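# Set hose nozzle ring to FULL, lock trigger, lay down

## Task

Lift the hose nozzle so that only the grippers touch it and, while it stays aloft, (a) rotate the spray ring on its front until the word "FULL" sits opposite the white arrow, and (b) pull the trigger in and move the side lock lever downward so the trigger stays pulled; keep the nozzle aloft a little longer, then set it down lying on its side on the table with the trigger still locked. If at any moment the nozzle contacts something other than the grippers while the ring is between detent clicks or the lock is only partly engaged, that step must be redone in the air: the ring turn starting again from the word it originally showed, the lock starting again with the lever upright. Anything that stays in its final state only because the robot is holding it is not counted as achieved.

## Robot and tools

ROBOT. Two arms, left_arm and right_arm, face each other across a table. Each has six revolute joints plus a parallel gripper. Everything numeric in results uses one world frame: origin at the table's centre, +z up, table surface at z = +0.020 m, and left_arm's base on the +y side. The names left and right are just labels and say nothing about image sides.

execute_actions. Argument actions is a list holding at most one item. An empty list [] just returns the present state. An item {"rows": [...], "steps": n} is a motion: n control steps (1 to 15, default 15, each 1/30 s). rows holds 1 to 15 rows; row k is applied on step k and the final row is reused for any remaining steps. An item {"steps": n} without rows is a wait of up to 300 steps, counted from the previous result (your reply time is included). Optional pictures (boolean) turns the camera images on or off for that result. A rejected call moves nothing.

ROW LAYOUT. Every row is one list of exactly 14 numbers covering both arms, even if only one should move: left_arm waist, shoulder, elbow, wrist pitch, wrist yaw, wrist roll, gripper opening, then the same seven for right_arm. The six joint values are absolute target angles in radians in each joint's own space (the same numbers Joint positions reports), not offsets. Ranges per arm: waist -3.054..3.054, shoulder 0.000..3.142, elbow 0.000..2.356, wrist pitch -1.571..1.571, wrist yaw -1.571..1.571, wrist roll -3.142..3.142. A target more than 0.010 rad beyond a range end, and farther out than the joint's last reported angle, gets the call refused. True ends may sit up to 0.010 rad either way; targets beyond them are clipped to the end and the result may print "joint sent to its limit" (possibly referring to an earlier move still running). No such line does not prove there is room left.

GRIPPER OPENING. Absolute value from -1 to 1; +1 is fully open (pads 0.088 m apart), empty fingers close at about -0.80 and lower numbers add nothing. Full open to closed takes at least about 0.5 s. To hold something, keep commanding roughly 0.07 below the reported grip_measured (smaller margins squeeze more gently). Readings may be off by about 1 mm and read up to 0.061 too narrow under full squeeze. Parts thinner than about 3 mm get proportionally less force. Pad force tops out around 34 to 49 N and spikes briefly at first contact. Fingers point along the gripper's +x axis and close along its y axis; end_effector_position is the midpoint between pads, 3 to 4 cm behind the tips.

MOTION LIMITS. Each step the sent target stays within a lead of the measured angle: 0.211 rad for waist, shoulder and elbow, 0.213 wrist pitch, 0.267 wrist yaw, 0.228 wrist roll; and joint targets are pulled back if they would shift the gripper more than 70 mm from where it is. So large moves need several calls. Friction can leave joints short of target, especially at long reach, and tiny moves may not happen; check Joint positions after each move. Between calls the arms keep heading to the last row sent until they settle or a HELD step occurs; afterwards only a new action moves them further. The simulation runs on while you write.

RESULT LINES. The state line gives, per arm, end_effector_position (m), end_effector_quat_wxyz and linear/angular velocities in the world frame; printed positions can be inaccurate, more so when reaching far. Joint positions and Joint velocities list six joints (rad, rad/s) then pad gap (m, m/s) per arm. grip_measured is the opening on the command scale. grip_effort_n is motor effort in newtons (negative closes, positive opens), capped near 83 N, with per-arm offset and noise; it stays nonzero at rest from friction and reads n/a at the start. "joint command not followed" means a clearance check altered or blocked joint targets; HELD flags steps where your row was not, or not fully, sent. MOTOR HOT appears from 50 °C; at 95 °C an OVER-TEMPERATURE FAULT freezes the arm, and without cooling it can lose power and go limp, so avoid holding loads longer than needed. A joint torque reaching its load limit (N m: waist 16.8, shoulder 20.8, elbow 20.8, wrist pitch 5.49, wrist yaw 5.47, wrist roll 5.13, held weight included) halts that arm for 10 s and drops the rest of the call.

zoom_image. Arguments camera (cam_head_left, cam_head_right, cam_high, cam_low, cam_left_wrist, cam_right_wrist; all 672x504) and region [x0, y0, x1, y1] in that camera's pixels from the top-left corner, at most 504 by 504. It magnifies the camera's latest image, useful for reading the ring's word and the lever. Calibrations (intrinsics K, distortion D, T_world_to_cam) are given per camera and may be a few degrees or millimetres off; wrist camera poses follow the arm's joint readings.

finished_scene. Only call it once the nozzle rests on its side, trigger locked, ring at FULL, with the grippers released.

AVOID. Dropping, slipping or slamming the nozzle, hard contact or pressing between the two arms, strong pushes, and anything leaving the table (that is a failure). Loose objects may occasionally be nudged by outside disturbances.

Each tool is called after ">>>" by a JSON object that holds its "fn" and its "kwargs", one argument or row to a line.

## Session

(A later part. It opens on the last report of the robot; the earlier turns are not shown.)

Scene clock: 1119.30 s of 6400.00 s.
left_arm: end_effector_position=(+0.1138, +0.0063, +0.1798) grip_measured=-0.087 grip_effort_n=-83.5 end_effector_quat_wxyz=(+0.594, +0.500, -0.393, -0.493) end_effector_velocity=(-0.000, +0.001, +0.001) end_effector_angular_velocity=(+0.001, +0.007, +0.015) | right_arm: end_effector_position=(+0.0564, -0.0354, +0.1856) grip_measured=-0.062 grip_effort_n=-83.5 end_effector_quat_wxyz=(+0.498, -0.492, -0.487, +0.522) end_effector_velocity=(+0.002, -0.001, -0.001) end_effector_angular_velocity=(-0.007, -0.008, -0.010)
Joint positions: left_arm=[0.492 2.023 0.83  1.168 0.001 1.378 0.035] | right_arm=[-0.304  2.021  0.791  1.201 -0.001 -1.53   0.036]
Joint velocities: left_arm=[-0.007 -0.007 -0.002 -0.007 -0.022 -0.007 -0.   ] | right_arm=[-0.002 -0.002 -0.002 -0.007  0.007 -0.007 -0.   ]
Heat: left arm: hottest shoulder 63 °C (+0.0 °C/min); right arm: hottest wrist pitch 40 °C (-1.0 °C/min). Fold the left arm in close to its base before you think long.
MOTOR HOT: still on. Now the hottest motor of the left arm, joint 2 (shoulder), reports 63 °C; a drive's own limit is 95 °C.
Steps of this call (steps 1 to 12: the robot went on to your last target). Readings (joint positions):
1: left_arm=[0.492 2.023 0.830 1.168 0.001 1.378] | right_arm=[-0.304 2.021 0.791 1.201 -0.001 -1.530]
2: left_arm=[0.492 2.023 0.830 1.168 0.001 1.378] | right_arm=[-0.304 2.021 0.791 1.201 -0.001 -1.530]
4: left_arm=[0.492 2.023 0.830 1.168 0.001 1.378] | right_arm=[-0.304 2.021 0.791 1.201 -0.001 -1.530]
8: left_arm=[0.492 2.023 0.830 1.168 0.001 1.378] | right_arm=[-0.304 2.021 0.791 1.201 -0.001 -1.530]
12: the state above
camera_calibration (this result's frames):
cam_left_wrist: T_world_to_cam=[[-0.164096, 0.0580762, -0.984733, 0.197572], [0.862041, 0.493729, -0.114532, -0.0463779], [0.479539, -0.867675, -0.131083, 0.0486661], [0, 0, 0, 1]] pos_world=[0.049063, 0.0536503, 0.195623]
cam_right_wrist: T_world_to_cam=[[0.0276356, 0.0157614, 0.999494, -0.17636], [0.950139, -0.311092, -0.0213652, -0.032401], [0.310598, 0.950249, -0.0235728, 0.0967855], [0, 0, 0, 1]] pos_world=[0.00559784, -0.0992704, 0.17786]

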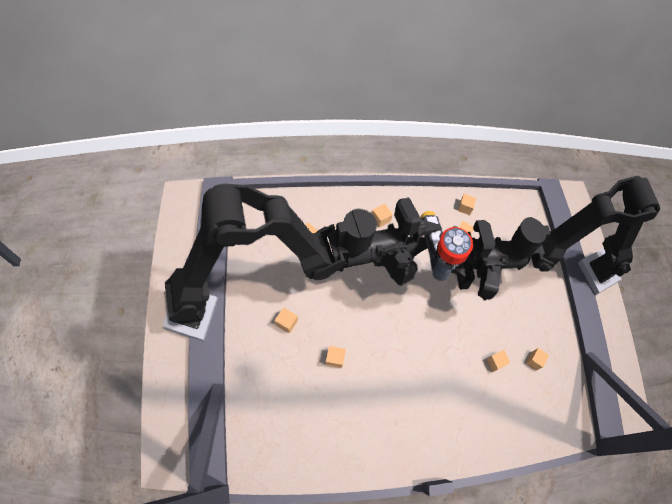

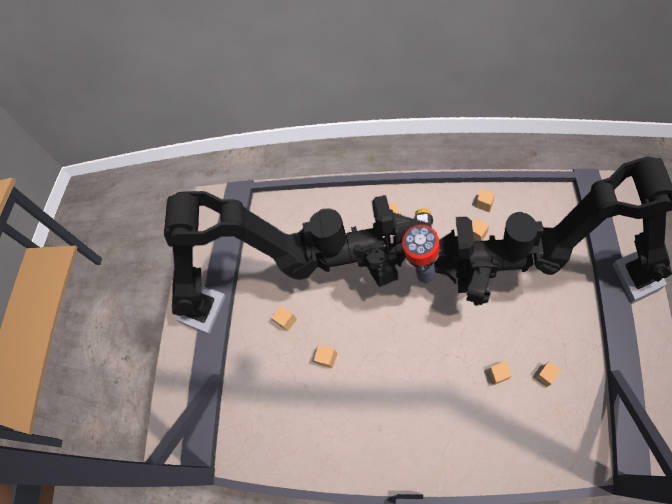

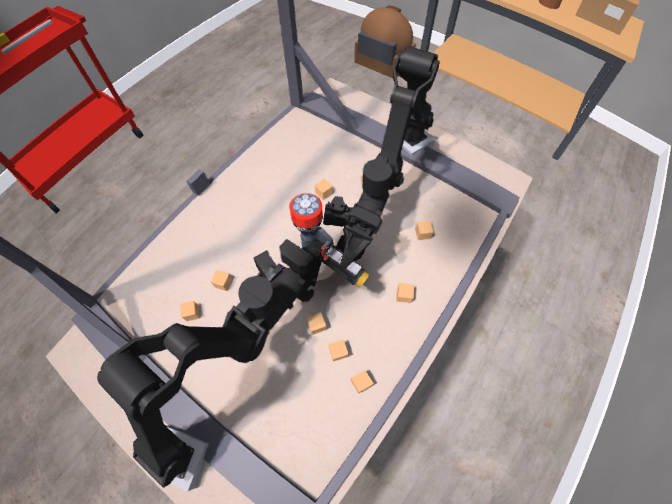

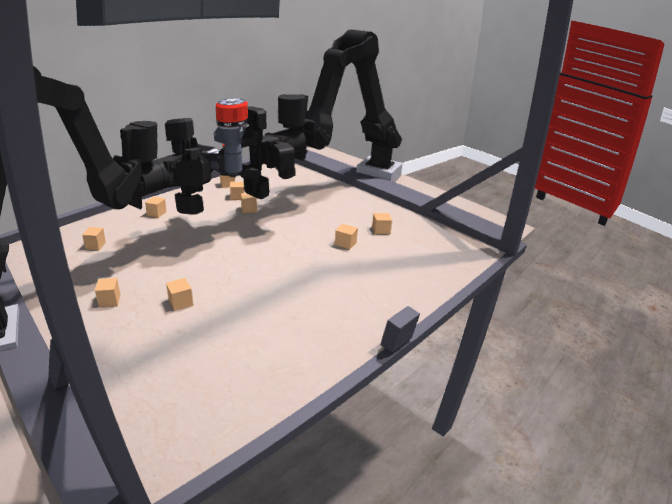

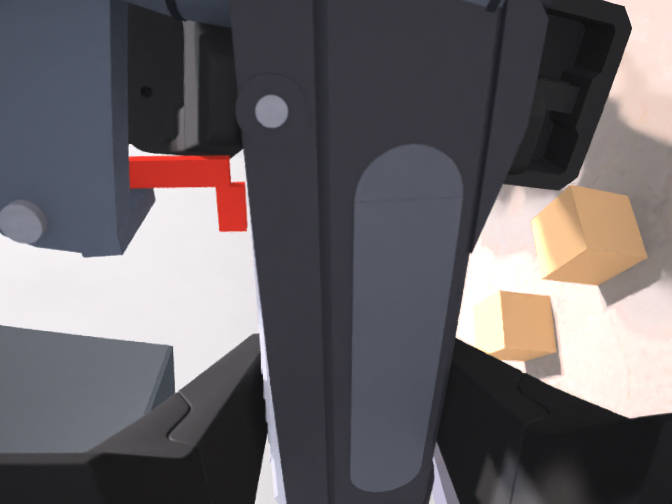

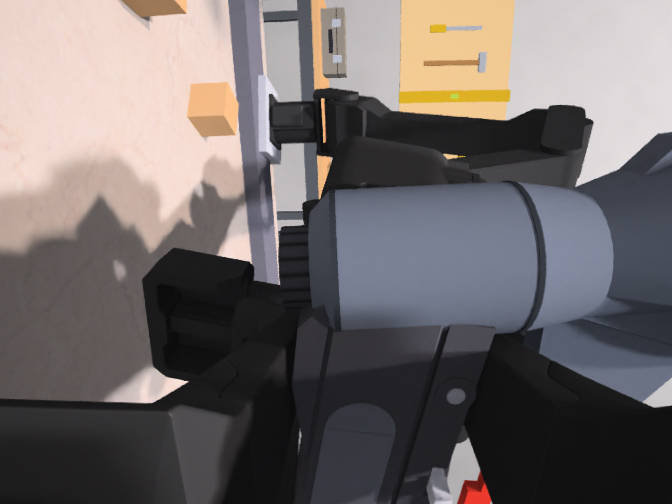

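>>> {"fn": "execute_actions", "kwargs": {
  "actions": [
    {"rows": [[0.492,2.003,0.839,1.177,0,1.377,-0.18,-0.304,2.020,0.795,1.202,0,-1.532,-0.18],[0.492,2.006,0.838,1.176,0,1.377,-0.13,-0.304,2.017,0.796,1.204,0,-1.532,-0.18],[0.492,2.009,0.837,1.175,0,1.377,-0.10,-0.304,2.014,0.797,1.205,0,-1.532,-0.18],[0.492,2.012,0.836,1.174,0,1.377,-0.085,-0.304,2.012,0.798,1.206,0,-1.532,-0.18],[0.492,2.014,0.835,1.173,0,1.377,-0.07,-0.304,2.010,0.799,1.207,0,-1.532,-0.18],[0.492,2.016,0.834,1.172,0,1.377,-0.055,-0.304,2.010,0.799,1.207,0,-1.532,-0.18],[0.492,2.018,0.833,1.171,0,1.377,-0.04,-0.304,2.010,0.799,1.207,0,-1.532,-0.18],[0.492,2.019,0.832,1.170,0,1.377,-0.025,-0.304,2.010,0.799,1.207,0,-1.532,-0.18],[0.492,2.020,0.832,1.170,0,1.377,-0.01,-0.304,2.010,0.799,1.207,0,-1.532,-0.18],[0.492,2.020,0.832,1.170,0,1.377,0.005,-0.304,2.010,0.799,1.207,0,-1.532,-0.18],[0.492,2.020,0.832,1.170,0,1.377,0.02,-0.304,2.010,0.799,1.207,0,-1.532,-0.18],[0.492,2.020,0.832,1.170,0,1.377,0.035,-0.304,2.010,0.799,1.207,0,-1.532,-0.18],[0.492,2.020,0.832,1.170,0,1.377,0.05,-0.304,2.010,0.799,1.207,0,-1.532,-0.18],[0.492,2.020,0.832,1.170,0,1.377,0.065,-0.304,2.010,0.799,1.207,0,-1.532,-0.18],[0.492,2.020,0.832,1.170,0,1.377,0.08,-0.304,2.010,0.799,1.207,0,-1.532,-0.18]], "steps": 15}
  ],
  "pictures": false
}}

>>> {"fn": "execute_actions", "kwargs": {
  "actions": [
    {"rows": [[0.492,2.020,0.832,1.170,0,1.377,0.10,-0.304,2.010,0.799,1.207,0,-1.532,-0.18],[0.492,2.020,0.832,1.170,0,1.377,0.12,-0.304,2.010,0.799,1.207,0,-1.532,-0.18],[0.492,2.020,0.832,1.170,0,1.377,0.14,-0.304,2.010,0.799,1.207,0,-1.532,-0.18],[0.492,2.020,0.832,1.170,0,1.377,0.165,-0.304,2.010,0.799,1.207,0,-1.532,-0.18],[0.492,2.020,0.832,1.170,0,1.377,0.19,-0.304,2.010,0.799,1.207,0,-1.532,-0.18],[0.492,2.020,0.832,1.170,0,1.377,0.22,-0.304,2.010,0.799,1.207,0,-1.532,-0.18],[0.492,2.020,0.832,1.170,0,1.377,0.25,-0.304,2.010,0.799,1.207,0,-1.532,-0.18],[0.492,2.020,0.832,1.170,0,1.377,0.28,-0.304,2.010,0.799,1.207,0,-1.532,-0.18],[0.492,2.020,0.832,1.170,0,1.377,0.31,-0.304,2.010,0.799,1.207,0,-1.532,-0.18],[0.492,2.020,0.832,1.170,0,1.377,0.34,-0.304,2.010,0.799,1.207,0,-1.532,-0.18],[0.492,2.020,0.832,1.170,0,1.377,0.37,-0.304,2.010,0.799,1.207,0,-1.532,-0.18],[0.492,2.020,0.832,1.170,0,1.377,0.40,-0.304,2.010,0.799,1.207,0,-1.532,-0.18]], "steps": 15}
  ]
}}

Scene clock: 1127.93 s of 6400.00 s.
left_arm: end_effector_position=(+0.1138, +0.0063, +0.1793) grip_measured=+0.047 grip_effort_n=-6.7 end_effector_quat_wxyz=(+0.594, +0.500, -0.392, -0.493) end_effector_velocity=(+0.006, +0.002, -0.008) end_effector_angular_velocity=(+0.035, +0.014, +0.039) | right_arm: end_effector_position=(+0.0564, -0.0354, +0.1857) grip_measured=-0.062 grip_effort_n=-83.5 end_effector_quat_wxyz=(+0.498, -0.492, -0.487, +0.522) end_effector_velocity=(-0.002, -0.001, -0.001) end_effector_angular_velocity=(-0.007, +0.008, +0.019)
Joint positions: left_arm=[0.492 2.023 0.83  1.166 0.001 1.378 0.041] | right_arm=[-0.304  2.021  0.791  1.202 -0.001 -1.53   0.036]
Joint velocities: left_arm=[ 0.002 -0.002 -0.002 -0.037 -0.037 -0.007  0.022] | right_arm=[-0.002 -0.002 -0.002 -0.007 -0.022  0.007 -0.   ]
Heat: left arm: hottest shoulder 63 °C (+0.0 °C/min); right arm: hottest wrist pitch 40 °C (-1.0 °C/min). Fold the left arm in close to its base before you think long.
MOTOR HOT: still on. Now the hottest motor of the left arm, joint 2 (shoulder), reports 63 °C; a drive's own limit is 95 °C.
Steps of this call (steps 1 to 15: the robot went on to your last target; steps 16 to 90: nothing new was sent; then 5.13 s passed at rest; steps 91 to 105: all 15 steps of this action). Readings (joint positions):
91: left_arm=[0.492 2.023 0.830 1.168 0.001 1.378] | right_arm=[-0.304 2.021 0.791 1.201 -0.001 -1.530]
92: left_arm=[0.492 2.023 0.830 1.168 0.001 1.378] | right_arm=[-0.304 2.021 0.791 1.201 -0.001 -1.530]
94: left_arm=[0.492 2.023 0.830 1.168 0.001 1.378] | right_arm=[-0.304 2.021 0.791 1.201 -0.001 -1.530]
98: left_arm=[0.492 2.023 0.830 1.166 0.001 1.378] | right_arm=[-0.304 2.021 0.791 1.202 -0.001 -1.530]
105: the state above

Scene clock: 1128.43 s of 6400.00 s.
left_arm: end_effector_position=(+0.1137, +0.0062, +0.1798) grip_measured=+0.375 grip_effort_n=17.0 end_effector_quat_wxyz=(+0.594, +0.500, -0.393, -0.493) end_effector_velocity=(-0.000, +0.001, -0.005) end_effector_angular_velocity=(+0.026, -0.017, -0.005) | right_arm: end_effector_position=(+0.0564, -0.0354, +0.1856) grip_measured=-0.062 grip_effort_n=-83.5 end_effector_quat_wxyz=(+0.498, -0.492, -0.487, +0.522) end_effector_velocity=(+0.000, +0.000, +0.000) end_effector_angular_velocity=(-0.002, -0.022, +0.006)
Joint positions: left_arm=[0.492 2.023 0.83  1.168 0.001 1.378 0.057] | right_arm=[-0.304  2.021  0.791  1.201 -0.001 -1.53   0.036]
Joint velocities: left_arm=[ 0.002 -0.002 -0.002 -0.022  0.007  0.022  0.013] | right_arm=[-0.002 -0.002  0.002 -0.007 -0.007 -0.022 -0.001]
Heat: left arm: hottest shoulder 63 °C (+0.0 °C/min); right arm: hottest wrist pitch 40 °C (-1.0 °C/min). Fold the left arm in close to its base before you think long.
MOTOR HOT: still on. Now the hottest motor of the left arm, joint 2 (shoulder), reports 63 °C; a drive's own limit is 95 °C.
Steps of this call (steps 1 to 15: all 15 steps of this action). Readings (joint positions):
1: left_arm=[0.492 2.023 0.830 1.166 0.001 1.378] | right_arm=[-0.304 2.021 0.791 1.202 -0.001 -1.530]
2: left_arm=[0.492 2.023 0.830 1.166 0.001 1.378] | right_arm=[-0.304 2.021 0.791 1.202 -0.001 -1.530]
4: left_arm=[0.492 2.023 0.830 1.167 0.001 1.378] | right_arm=[-0.304 2.021 0.791 1.201 -0.001 -1.530]
8: left_arm=[0.492 2.023 0.830 1.168 0.001 1.378] | right_arm=[-0.304 2.021 0.791 1.201 -0.001 -1.530]
15: the state above
camera_calibration (this result's frames):
cam_left_wrist: T_world_to_cam=[[-0.164074, 0.0581388, -0.984733, 0.197541], [0.862229, 0.4934, -0.114532, -0.0462171], [0.479208, -0.867858, -0.131083, 0.0487601], [0, 0, 0, 1]] pos_world=[0.0488947, 0.0536356, 0.195623]
cam_right_wrist: T_world_to_cam=[[0.0276356, 0.0157614, 0.999494, -0.17636], [0.950139, -0.311092, -0.0213652, -0.032401], [0.310598, 0.950249, -0.0235728, 0.0967855], [0, 0, 0, 1]] pos_world=[0.00559784, -0.0992704, 0.17786]

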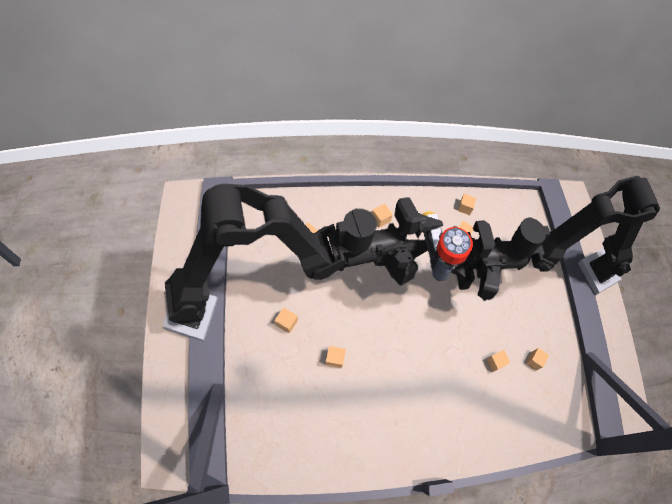

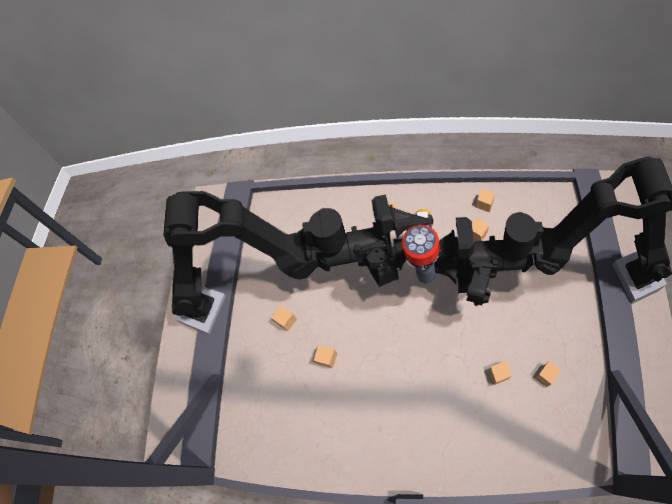

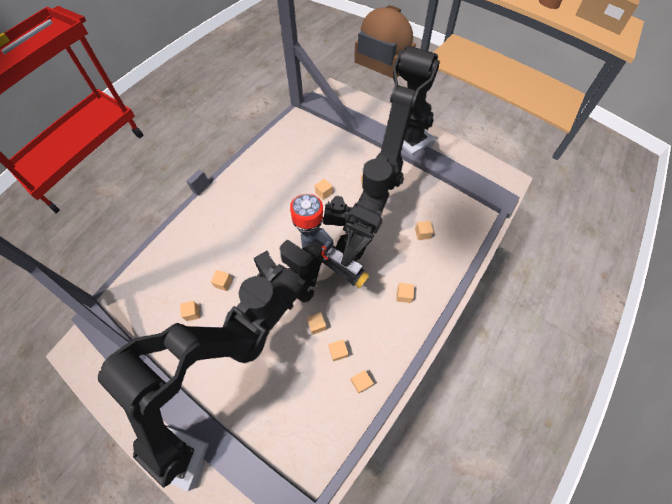

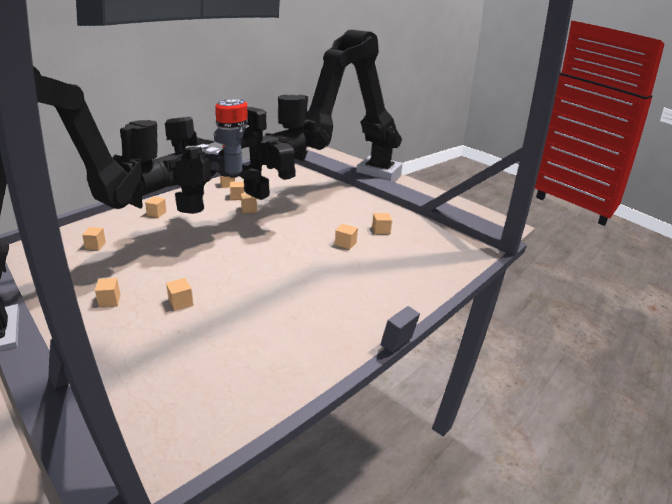

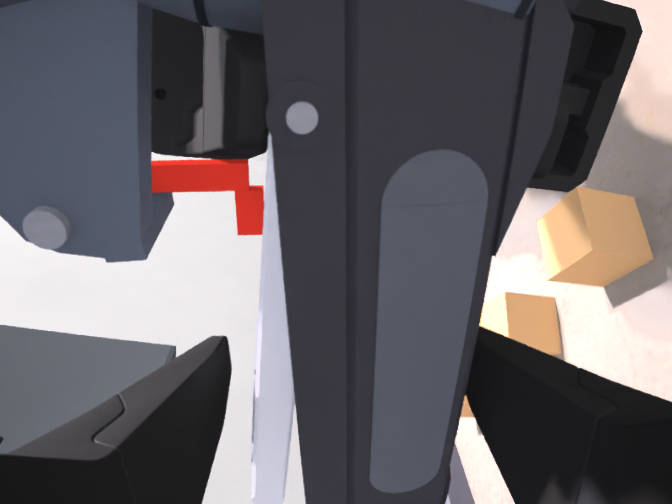

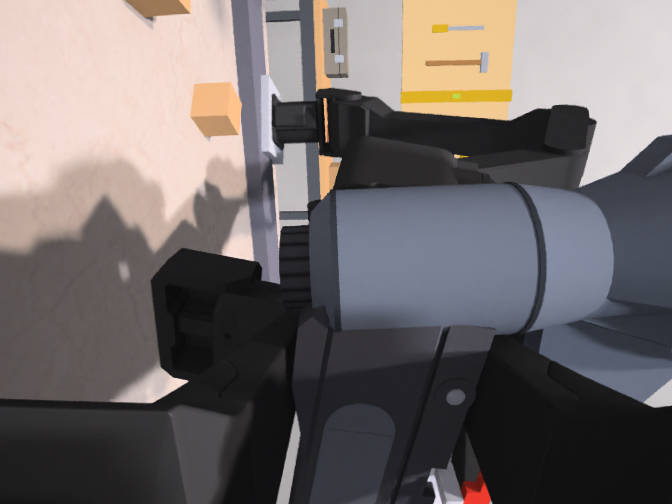

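>>> {"fn": "execute_actions", "kwargs": {
  "actions": []
}}

Scene clock: 1134.70 s of 6400.00 s.
left_arm: end_effector_position=(+0.1137, +0.0062, +0.1798) grip_measured=+0.397 grip_effort_n=16.5 end_effector_quat_wxyz=(+0.594, +0.500, -0.393, -0.493) end_effector_velocity=(-0.000, +0.001, +0.002) end_effector_angular_velocity=(-0.012, +0.020, +0.005) | right_arm: end_effector_position=(+0.0564, -0.0354, +0.1856) grip_measured=-0.062 grip_effort_n=-83.5 end_effector_quat_wxyz=(+0.498, -0.492, -0.487, +0.522) end_effector_velocity=(+0.000, -0.002, -0.003) end_effector_angular_velocity=(-0.012, -0.007, +0.005)
Joint positions: left_arm=[0.492 2.023 0.83  1.168 0.001 1.378 0.058] | right_arm=[-0.304  2.021  0.791  1.201 -0.001 -1.53   0.036]
Joint velocities: left_arm=[-0.002 -0.002 -0.002  0.007 -0.007 -0.022 -0.   ] | right_arm=[-0.002 -0.002 -0.007 -0.007 -0.007 -0.007 -0.   ]
Heat: left arm: hottest shoulder 62 °C (-1.0 °C/min); right arm: hottest wrist pitch 41 °C (+0.0 °C/min). Fold the left arm in close to its base before you think long.
MOTOR HOT: still on. Now the hottest motor of the left arm, joint 2 (shoulder), reports 62 °C; a drive's own limit is 95 °C.
Steps of this call (steps 1 to 15: the robot went on to your last target; steps 16 to 90: nothing new was sent; then 3.27 s passed at rest). Readings (joint positions):
1: left_arm=[0.492 2.023 0.830 1.168 0.001 1.378] | right_arm=[-0.304 2.021 0.791 1.201 -0.001 -1.530]
2: left_arm=[0.492 2.023 0.830 1.168 0.001 1.378] | right_arm=[-0.304 2.021 0.791 1.201 -0.001 -1.530]
4: left_arm=[0.492 2.023 0.830 1.168 0.001 1.378] | right_arm=[-0.304 2.021 0.791 1.201 -0.001 -1.530]
8: left_arm=[0.492 2.023 0.830 1.168 0.001 1.378] | right_arm=[-0.304 2.021 0.791 1.201 -0.001 -1.530]
90: the state above
All arms were judged still, so your last target was given up. Only a new action makes them travel on or press farther. Fingers that are still opening or closing keep moving.
camera_calibration (this result's frames):
cam_left_wrist: T_world_to_cam=[[-0.164074, 0.0581388, -0.984733, 0.197541], [0.862229, 0.4934, -0.114532, -0.0462171], [0.479208, -0.867858, -0.131083, 0.0487601], [0, 0, 0, 1]] pos_world=[0.0488947, 0.0536356, 0.195623]
cam_right_wrist: T_world_to_cam=[[0.0276356, 0.0157614, 0.999494, -0.17636], [0.950139, -0.311092, -0.0213652, -0.032401], [0.310598, 0.950249, -0.0235728, 0.0967855], [0, 0, 0, 1]] pos_world=[0.00559784, -0.0992704, 0.17786]

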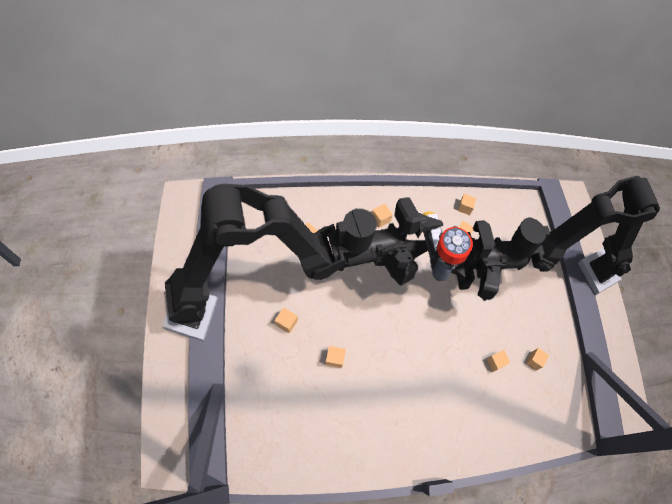

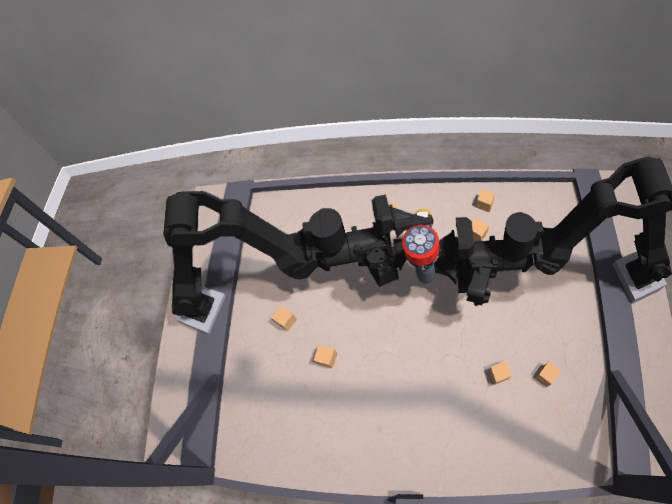

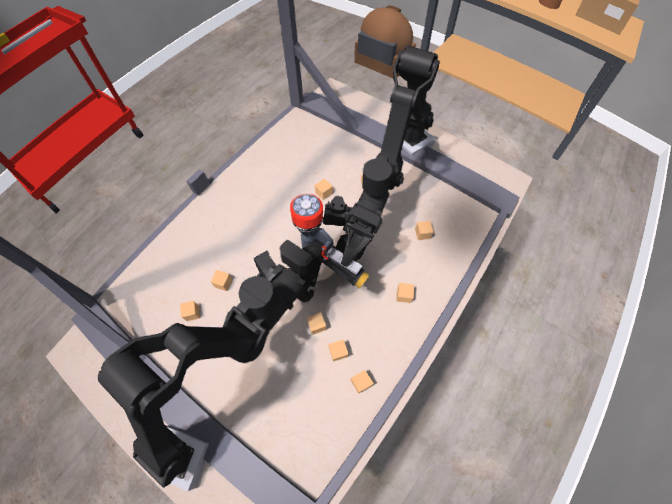

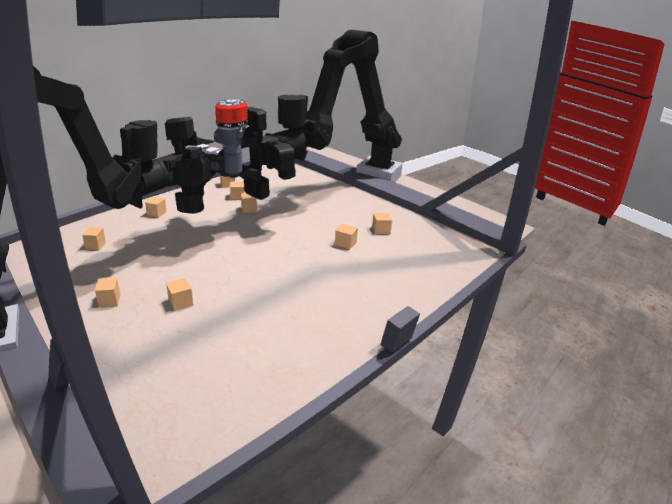

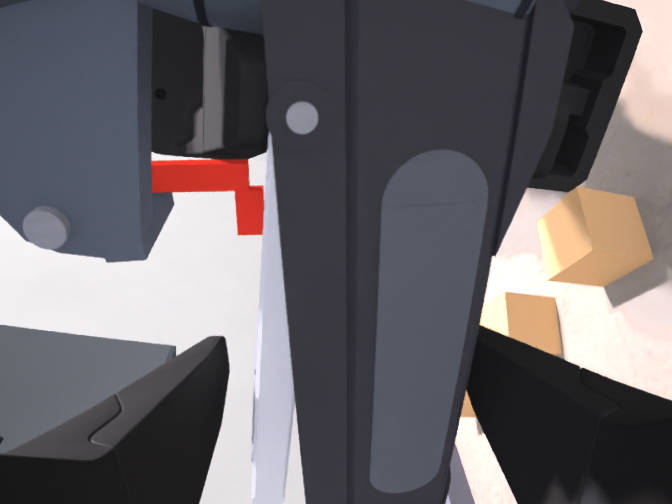

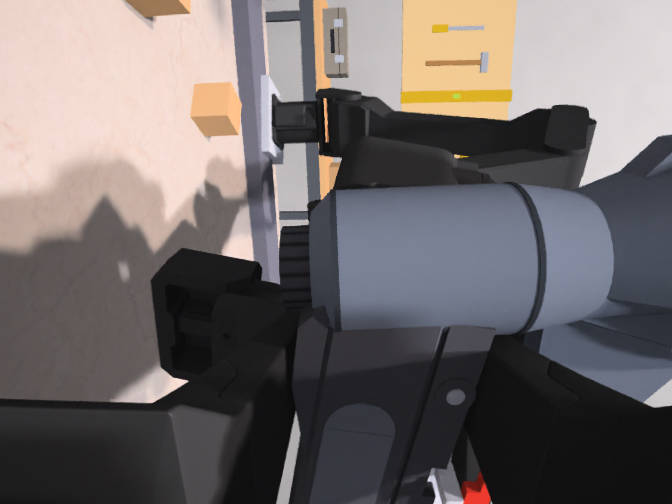

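>>> {"fn": "execute_actions", "kwargs": {
  "actions": [
    {"rows": [[0.492,2.020,0.832,1.170,0,1.377,0.45,-0.304,2.010,0.799,1.207,0,-1.532,-0.18],[0.492,2.020,0.832,1.170,0,1.377,0.50,-0.304,2.010,0.799,1.207,0,-1.532,-0.18],[0.492,2.020,0.832,1.170,0,1.377,0.55,-0.304,2.010,0.799,1.207,0,-1.532,-0.18],[0.492,2.020,0.832,1.170,0,1.377,0.60,-0.304,2.010,0.799,1.207,0,-1.532,-0.18],[0.492,2.020,0.832,1.170,0,1.377,0.65,-0.304,2.010,0.799,1.207,0,-1.532,-0.18],[0.492,2.020,0.832,1.170,0,1.377,0.70,-0.304,2.010,0.799,1.207,0,-1.532,-0.18],[0.492,2.014,0.820,1.175,0,1.377,0.70,-0.304,2.010,0.799,1.207,0,-1.532,-0.18],[0.492,2.006,0.806,1.181,0,1.377,0.70,-0.304,2.010,0.799,1.207,0,-1.532,-0.18],[0.492,1.998,0.792,1.187,0,1.377,0.70,-0.304,2.010,0.799,1.207,0,-1.532,-0.18],[0.492,1.990,0.778,1.193,0,1.377,0.70,-0.304,2.010,0.799,1.207,0,-1.532,-0.18],[0.492,1.982,0.764,1.199,0,1.377,0.70,-0.304,2.010,0.799,1.207,0,-1.532,-0.18],[0.492,1.974,0.750,1.205,0,1.377,0.70,-0.304,2.010,0.799,1.207,0,-1.532,-0.18],[0.492,1.966,0.736,1.211,0,1.377,0.70,-0.304,2.010,0.799,1.207,0,-1.532,-0.18],[0.492,1.958,0.722,1.217,0,1.377,0.70,-0.304,2.010,0.799,1.207,0,-1.532,-0.18],[0.492,1.950,0.708,1.223,0,1.377,0.70,-0.304,2.010,0.799,1.207,0,-1.532,-0.18]], "steps": 15}
  ]
}}

Scene clock: 1144.83 s of 6400.00 s.
left_arm: end_effector_position=(+0.1097, +0.0248, +0.1757) grip_measured=+0.693 grip_effort_n=16.5 end_effector_quat_wxyz=(+0.592, +0.502, -0.390, -0.495) end_effector_velocity=(-0.019, +0.092, +0.001) end_effector_angular_velocity=(+0.004, -0.007, +0.005) | right_arm: end_effector_position=(+0.0564, -0.0354, +0.1856) grip_measured=-0.062 grip_effort_n=-83.5 end_effector_quat_wxyz=(+0.498, -0.492, -0.487, +0.522) end_effector_velocity=(-0.002, -0.001, -0.007) end_effector_angular_velocity=(-0.027, -0.007, +0.020)
Joint positions: left_arm=[0.492 1.984 0.745 1.206 0.001 1.378 0.073] | right_arm=[-0.304  2.021  0.791  1.201 -0.001 -1.53   0.036]
Joint velocities: left_arm=[-0.002 -0.237 -0.408  0.168 -0.007  0.007  0.002] | right_arm=[-0.002  0.002 -0.002 -0.022 -0.022 -0.007 -0.   ]
Heat: left arm: hottest shoulder 61 °C (-2.0 °C/min); right arm: hottest wrist pitch 42 °C (+2.0 °C/min). Fold the left arm in close to its base before you think long.
MOTOR HOT: still on. Now the hottest motor of the left arm, joint 2 (shoulder), reports 61 °C; a drive's own limit is 95 °C.
Steps of this call (steps 1 to 90: nothing new was sent; then 6.63 s passed at rest; steps 91 to 105: all 15 steps of this action). Readings (joint positions):
91: left_arm=[0.492 2.023 0.830 1.168 0.001 1.378] | right_arm=[-0.304 2.021 0.791 1.201 -0.001 -1.530]
92: left_arm=[0.492 2.023 0.830 1.168 0.001 1.378] | right_arm=[-0.304 2.021 0.791 1.201 -0.001 -1.530]
94: left_arm=[0.492 2.023 0.830 1.168 0.001 1.378] | right_arm=[-0.304 2.021 0.791 1.201 -0.001 -1.530]
98: left_arm=[0.492 2.023 0.827 1.171 0.001 1.378] | right_arm=[-0.304 2.021 0.791 1.201 -0.001 -1.530]
105: the state above
camera_calibration (this result's frames):
cam_left_wrist: T_world_to_cam=[[-0.165782, 0.0662212, -0.983937, 0.191587], [0.862033, 0.49433, -0.111973, -0.0529297], [0.478974, -0.866749, -0.139036, 0.0676413], [0, 0, 0, 1]] pos_world=[0.0449905, 0.0721055, 0.191988]
cam_right_wrist: T_world_to_cam=[[0.0276356, 0.0157614, 0.999494, -0.17636], [0.950139, -0.311092, -0.0213652, -0.032401], [0.310598, 0.950249, -0.0235728, 0.0967855], [0, 0, 0, 1]] pos_world=[0.00559784, -0.0992704, 0.17786]

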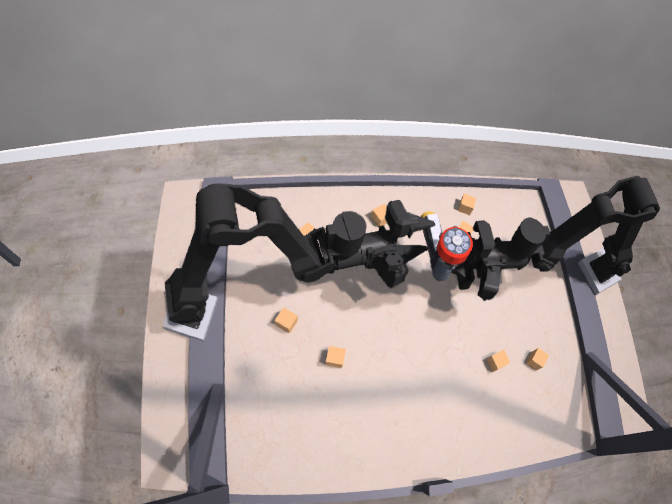

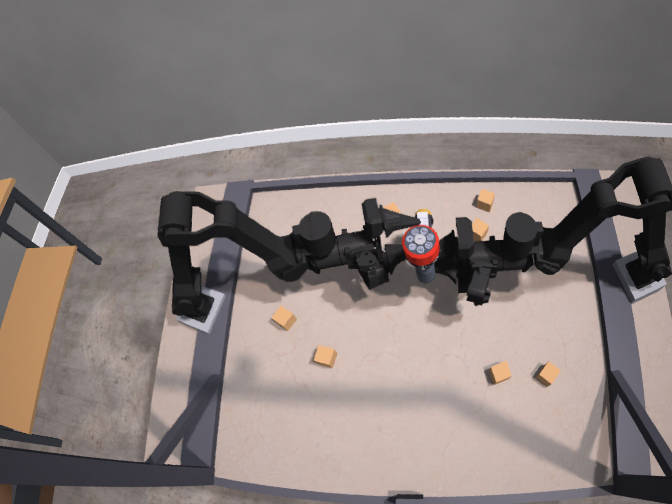

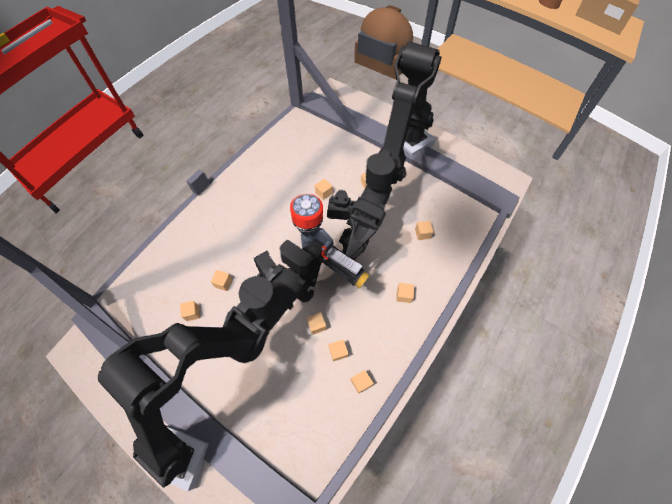

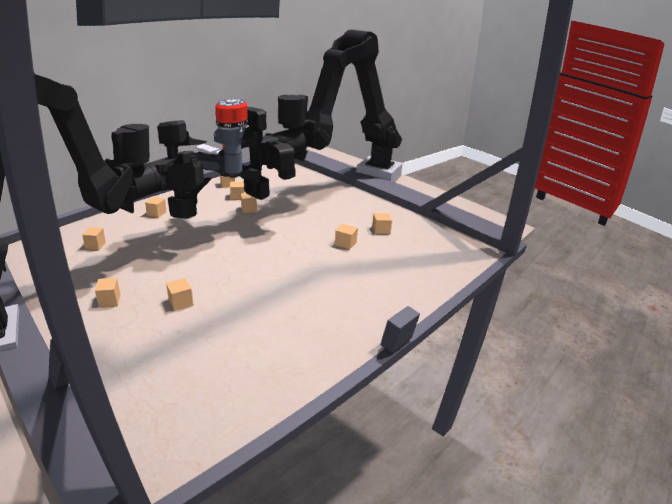

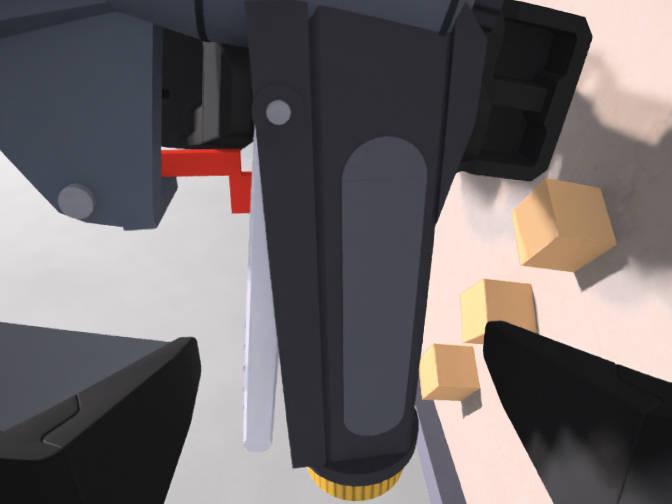

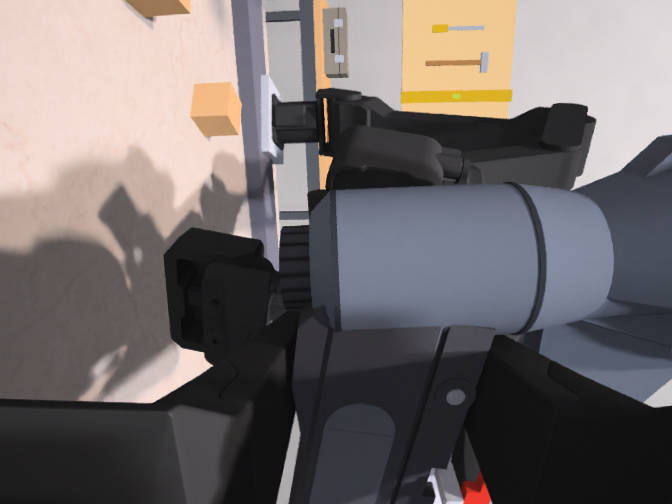

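Clear on both sides. Continue retreating.

>>> {"fn": "execute_actions", "kwargs": {
  "actions": [
    {"rows": [[0.492,1.940,0.692,1.229,0,1.377,0.70,-0.304,2.010,0.799,1.207,0,-1.532,-0.18],[0.492,1.930,0.675,1.236,0,1.377,0.70,-0.304,2.010,0.799,1.207,0,-1.532,-0.18],[0.492,1.920,0.658,1.243,0,1.377,0.70,-0.304,2.010,0.799,1.207,0,-1.532,-0.18],[0.492,1.910,0.641,1.250,0,1.377,0.70,-0.304,2.010,0.799,1.207,0,-1.532,-0.18],[0.492,1.900,0.624,1.257,0,1.377,0.70,-0.304,2.010,0.799,1.207,0,-1.532,-0.18],[0.492,1.890,0.607,1.264,0,1.377,0.70,-0.304,2.010,0.799,1.207,0,-1.532,-0.18],[0.492,1.880,0.590,1.271,0,1.377,0.70,-0.304,2.010,0.799,1.207,0,-1.532,-0.18],[0.492,1.870,0.573,1.278,0,1.377,0.70,-0.304,2.010,0.799,1.207,0,-1.532,-0.18],[0.492,1.859,0.556,1.284,0,1.377,0.70,-0.304,2.010,0.799,1.207,0,-1.532,-0.18],[0.492,1.848,0.539,1.290,0,1.377,0.70,-0.304,2.010,0.799,1.207,0,-1.532,-0.18],[0.492,1.837,0.522,1.296,0,1.377,0.70,-0.304,2.010,0.799,1.207,0,-1.532,-0.18],[0.492,1.826,0.505,1.302,0,1.377,0.70,-0.304,2.010,0.799,1.207,0,-1.532,-0.18],[0.492,1.815,0.488,1.308,0,1.377,0.70,-0.304,2.010,0.799,1.207,0,-1.532,-0.18],[0.492,1.804,0.471,1.314,0,1.377,0.70,-0.304,2.010,0.799,1.207,0,-1.532,-0.18],[0.492,1.790,0.450,1.320,0,1.377,0.70,-0.304,2.010,0.799,1.207,0,-1.532,-0.18]], "steps": 15}
  ],
  "pictures": false
}}

>>> {"fn": "execute_actions", "kwargs": {
  "actions": [
    {"rows": [[0.492,1.76,0.44,1.30,0,1.377,0.70,-0.304,2.010,0.799,1.207,0,-1.532,-0.18],[0.492,1.72,0.43,1.27,0,1.377,0.70,-0.304,2.010,0.799,1.207,0,-1.532,-0.18],[0.492,1.68,0.42,1.24,0,1.377,0.70,-0.304,2.010,0.799,1.207,0,-1.532,-0.18],[0.492,1.64,0.41,1.21,0,1.377,0.70,-0.304,2.010,0.799,1.207,0,-1.532,-0.18],[0.492,1.60,0.40,1.18,0,1.377,0.70,-0.304,2.010,0.799,1.207,0,-1.532,-0.18],[0.492,1.56,0.39,1.15,0,1.377,0.70,-0.304,2.010,0.799,1.207,0,-1.532,-0.18],[0.492,1.52,0.38,1.12,0,1.377,0.70,-0.304,2.010,0.799,1.207,0,-1.532,-0.18],[0.492,1.48,0.37,1.09,0,1.377,0.70,-0.304,2.010,0.799,1.207,0,-1.532,-0.18],[0.492,1.44,0.36,1.06,0,1.377,0.70,-0.304,2.010,0.799,1.207,0,-1.532,-0.18],[0.492,1.40,0.35,1.03,0,1.377,0.70,-0.304,2.010,0.799,1.207,0,-1.532,-0.18],[0.492,1.36,0.34,1.00,0,1.377,0.70,-0.304,2.010,0.799,1.207,0,-1.532,-0.18],[0.492,1.32,0.33,0.97,0,1.377,0.70,-0.304,2.010,0.799,1.207,0,-1.532,-0.18],[0.492,1.28,0.32,0.94,0,1.377,0.70,-0.304,2.010,0.799,1.207,0,-1.532,-0.18],[0.492,1.24,0.31,0.91,0,1.377,0.70,-0.304,2.010,0.799,1.207,0,-1.532,-0.18],[0.492,1.20,0.30,0.88,0,1.377,0.70,-0.304,2.010,0.799,1.207,0,-1.532,-0.18]], "steps": 15}
  ]
}}

Scene clock: 1151.90 s of 6400.00 s.
left_arm: end_effector_position=(+0.0976, +0.0822, +0.1784) grip_measured=+0.697 grip_effort_n=16.5 end_effector_quat_wxyz=(+0.593, +0.501, -0.392, -0.494) end_effector_velocity=(-0.027, +0.129, +0.003) end_effector_angular_velocity=(+0.006, +0.008, +0.005) | right_arm: end_effector_position=(+0.0564, -0.0354, +0.1856) grip_measured=-0.062 grip_effort_n=-83.5 end_effector_quat_wxyz=(+0.498, -0.492, -0.487, +0.522) end_effector_velocity=(-0.002, -0.001, +0.002) end_effector_angular_velocity=(+0.007, -0.007, +0.020)
Joint positions: left_arm=[0.492 1.83  0.497 1.304 0.001 1.378 0.073] | right_arm=[-0.304  2.021  0.791  1.201 -0.001 -1.53   0.036]
Joint velocities: left_arm=[-0.002 -0.364 -0.54   0.168 -0.007 -0.007 -0.   ] | right_arm=[-0.002 -0.002 -0.002  0.007 -0.022 -0.007 -0.   ]
Heat: left arm: hottest shoulder 60 °C (-3.0 °C/min); right arm: hottest wrist pitch 43 °C (+3.0 °C/min). Fold the left arm in close to its base before you think long.
MOTOR HOT: still on. Now the hottest motor of the left arm, joint 2 (shoulder), reports 60 °C; a drive's own limit is 95 °C.
Steps of this call (steps 1 to 30: the robot went on to your last target; steps 31 to 90: nothing new was sent; then 3.57 s passed at rest; steps 91 to 105: all 15 steps of this action). Readings (joint positions):
91: left_arm=[0.492 1.963 0.712 1.221 0.001 1.378] | right_arm=[-0.304 2.021 0.791 1.201 -0.001 -1.530]
92: left_arm=[0.492 1.959 0.704 1.225 0.001 1.378] | right_arm=[-0.304 2.021 0.791 1.201 -0.001 -1.530]
94: left_arm=[0.492 1.944 0.679 1.235 0.001 1.378] | right_arm=[-0.304 2.021 0.791 1.201 -0.001 -1.530]
98: left_arm=[0.492 1.906 0.616 1.260 0.001 1.378] | right_arm=[-0.304 2.021 0.791 1.201 -0.001 -1.530]
105: the state above

Scene clock: 1152.40 s of 6400.00 s.
left_arm: end_effector_position=(+0.0839, +0.1472, +0.2361) grip_measured=+0.697 grip_effort_n=16.5 end_effector_quat_wxyz=(+0.596, +0.498, -0.395, -0.491) end_effector_velocity=(-0.031, +0.149, +0.092) end_effector_angular_velocity=(-0.037, -0.001, +0.005) | right_arm: end_effector_position=(+0.0564, -0.0354, +0.1856) grip_measured=-0.062 grip_effort_n=-83.5 end_effector_quat_wxyz=(+0.498, -0.492, -0.487, +0.522) end_effector_velocity=(-0.002, -0.001, -0.001) end_effector_angular_velocity=(-0.007, +0.008, +0.019)
Joint positions: left_arm=[0.492 1.298 0.331 0.949 0.001 1.378 0.073] | right_arm=[-0.304  2.021  0.791  1.201 -0.001 -1.53   0.036]
Joint velocities: left_arm=[-0.002 -1.189 -0.295 -0.857 -0.007 -0.007 -0.   ] | right_arm=[-0.002 -0.002 -0.002 -0.007 -0.022  0.007 -0.   ]
Heat: left arm: hottest shoulder 60 °C (-3.0 °C/min); right arm: hottest wrist pitch 43 °C (+3.0 °C/min). Fold the left arm in close to its base before you think long.
MOTOR HOT: still on. Now the hottest motor of the left arm, joint 2 (shoulder), reports 60 °C; a drive's own limit is 95 °C.
Steps of this call (steps 1 to 15: all 15 steps of this action). Readings (joint positions):
1: left_arm=[0.492 1.815 0.480 1.304 0.001 1.378] | right_arm=[-0.304 2.021 0.791 1.201 -0.001 -1.530]
2: left_arm=[0.492 1.793 0.465 1.293 0.001 1.378] | right_arm=[-0.304 2.021 0.791 1.201 -0.001 -1.530]
4: left_arm=[0.492 1.735 0.438 1.255 0.001 1.378] | right_arm=[-0.304 2.021 0.791 1.201 -0.001 -1.530]
8: left_arm=[0.492 1.580 0.400 1.157 0.001 1.378] | right_arm=[-0.304 2.021 0.791 1.201 -0.001 -1.530]
15: the state above
camera_calibration (this result's frames):
cam_left_wrist: T_world_to_cam=[[-0.162597, 0.0511534, -0.985366, 0.240942], [0.862403, 0.49258, -0.116735, -0.0829978], [0.4794, -0.868763, -0.124207, 0.19123], [0, 0, 0, 1]] pos_world=[0.0190783, 0.194692, 0.251479]
cam_right_wrist: T_world_to_cam=[[0.0276356, 0.0157614, 0.999494, -0.17636], [0.950139, -0.311092, -0.0213652, -0.032401], [0.310598, 0.950249, -0.0235728, 0.0967855], [0, 0, 0, 1]] pos_world=[0.00559784, -0.0992704, 0.17786]

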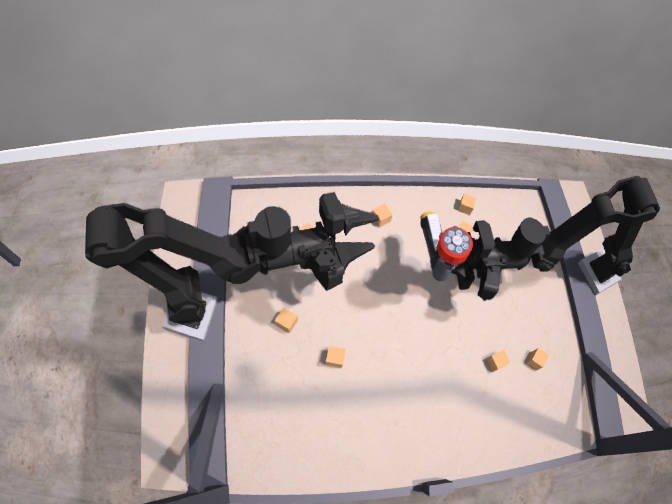

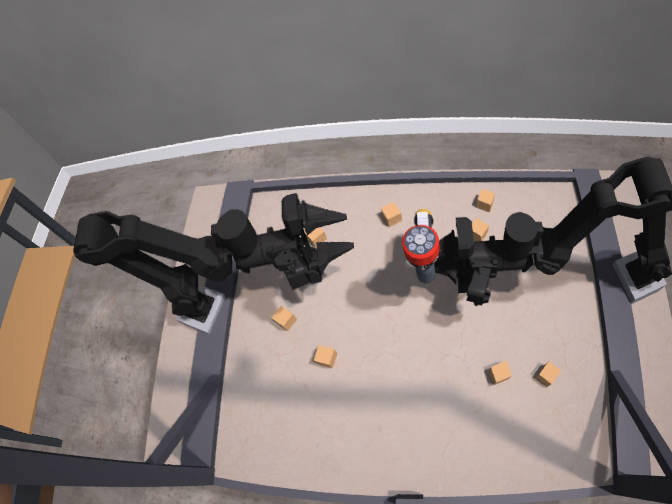

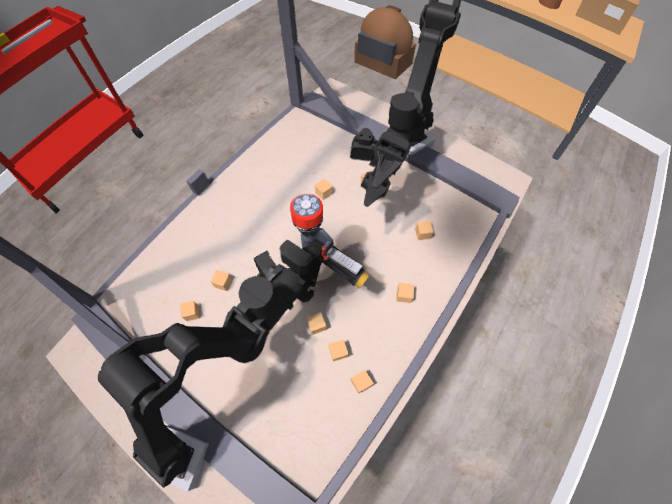

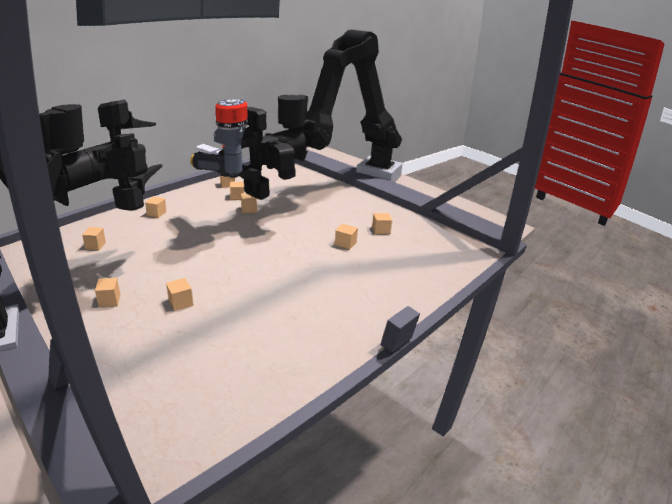

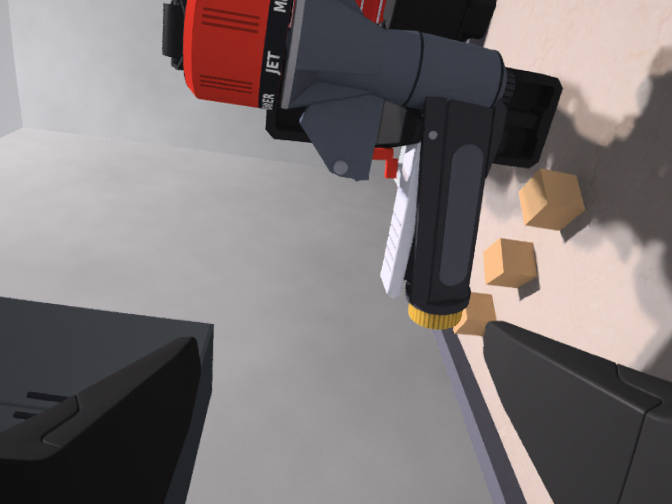

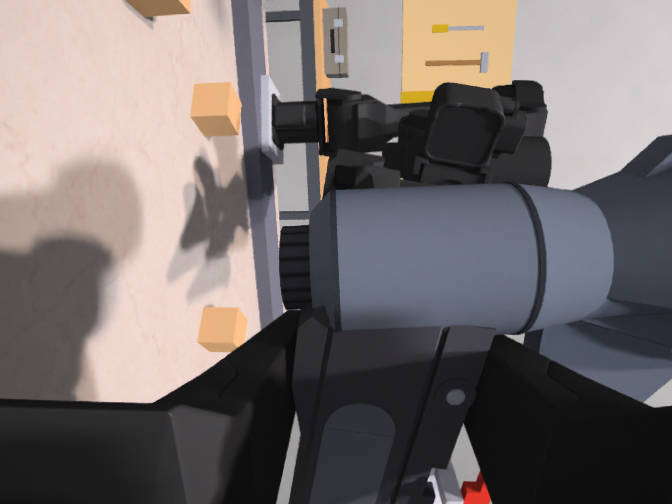

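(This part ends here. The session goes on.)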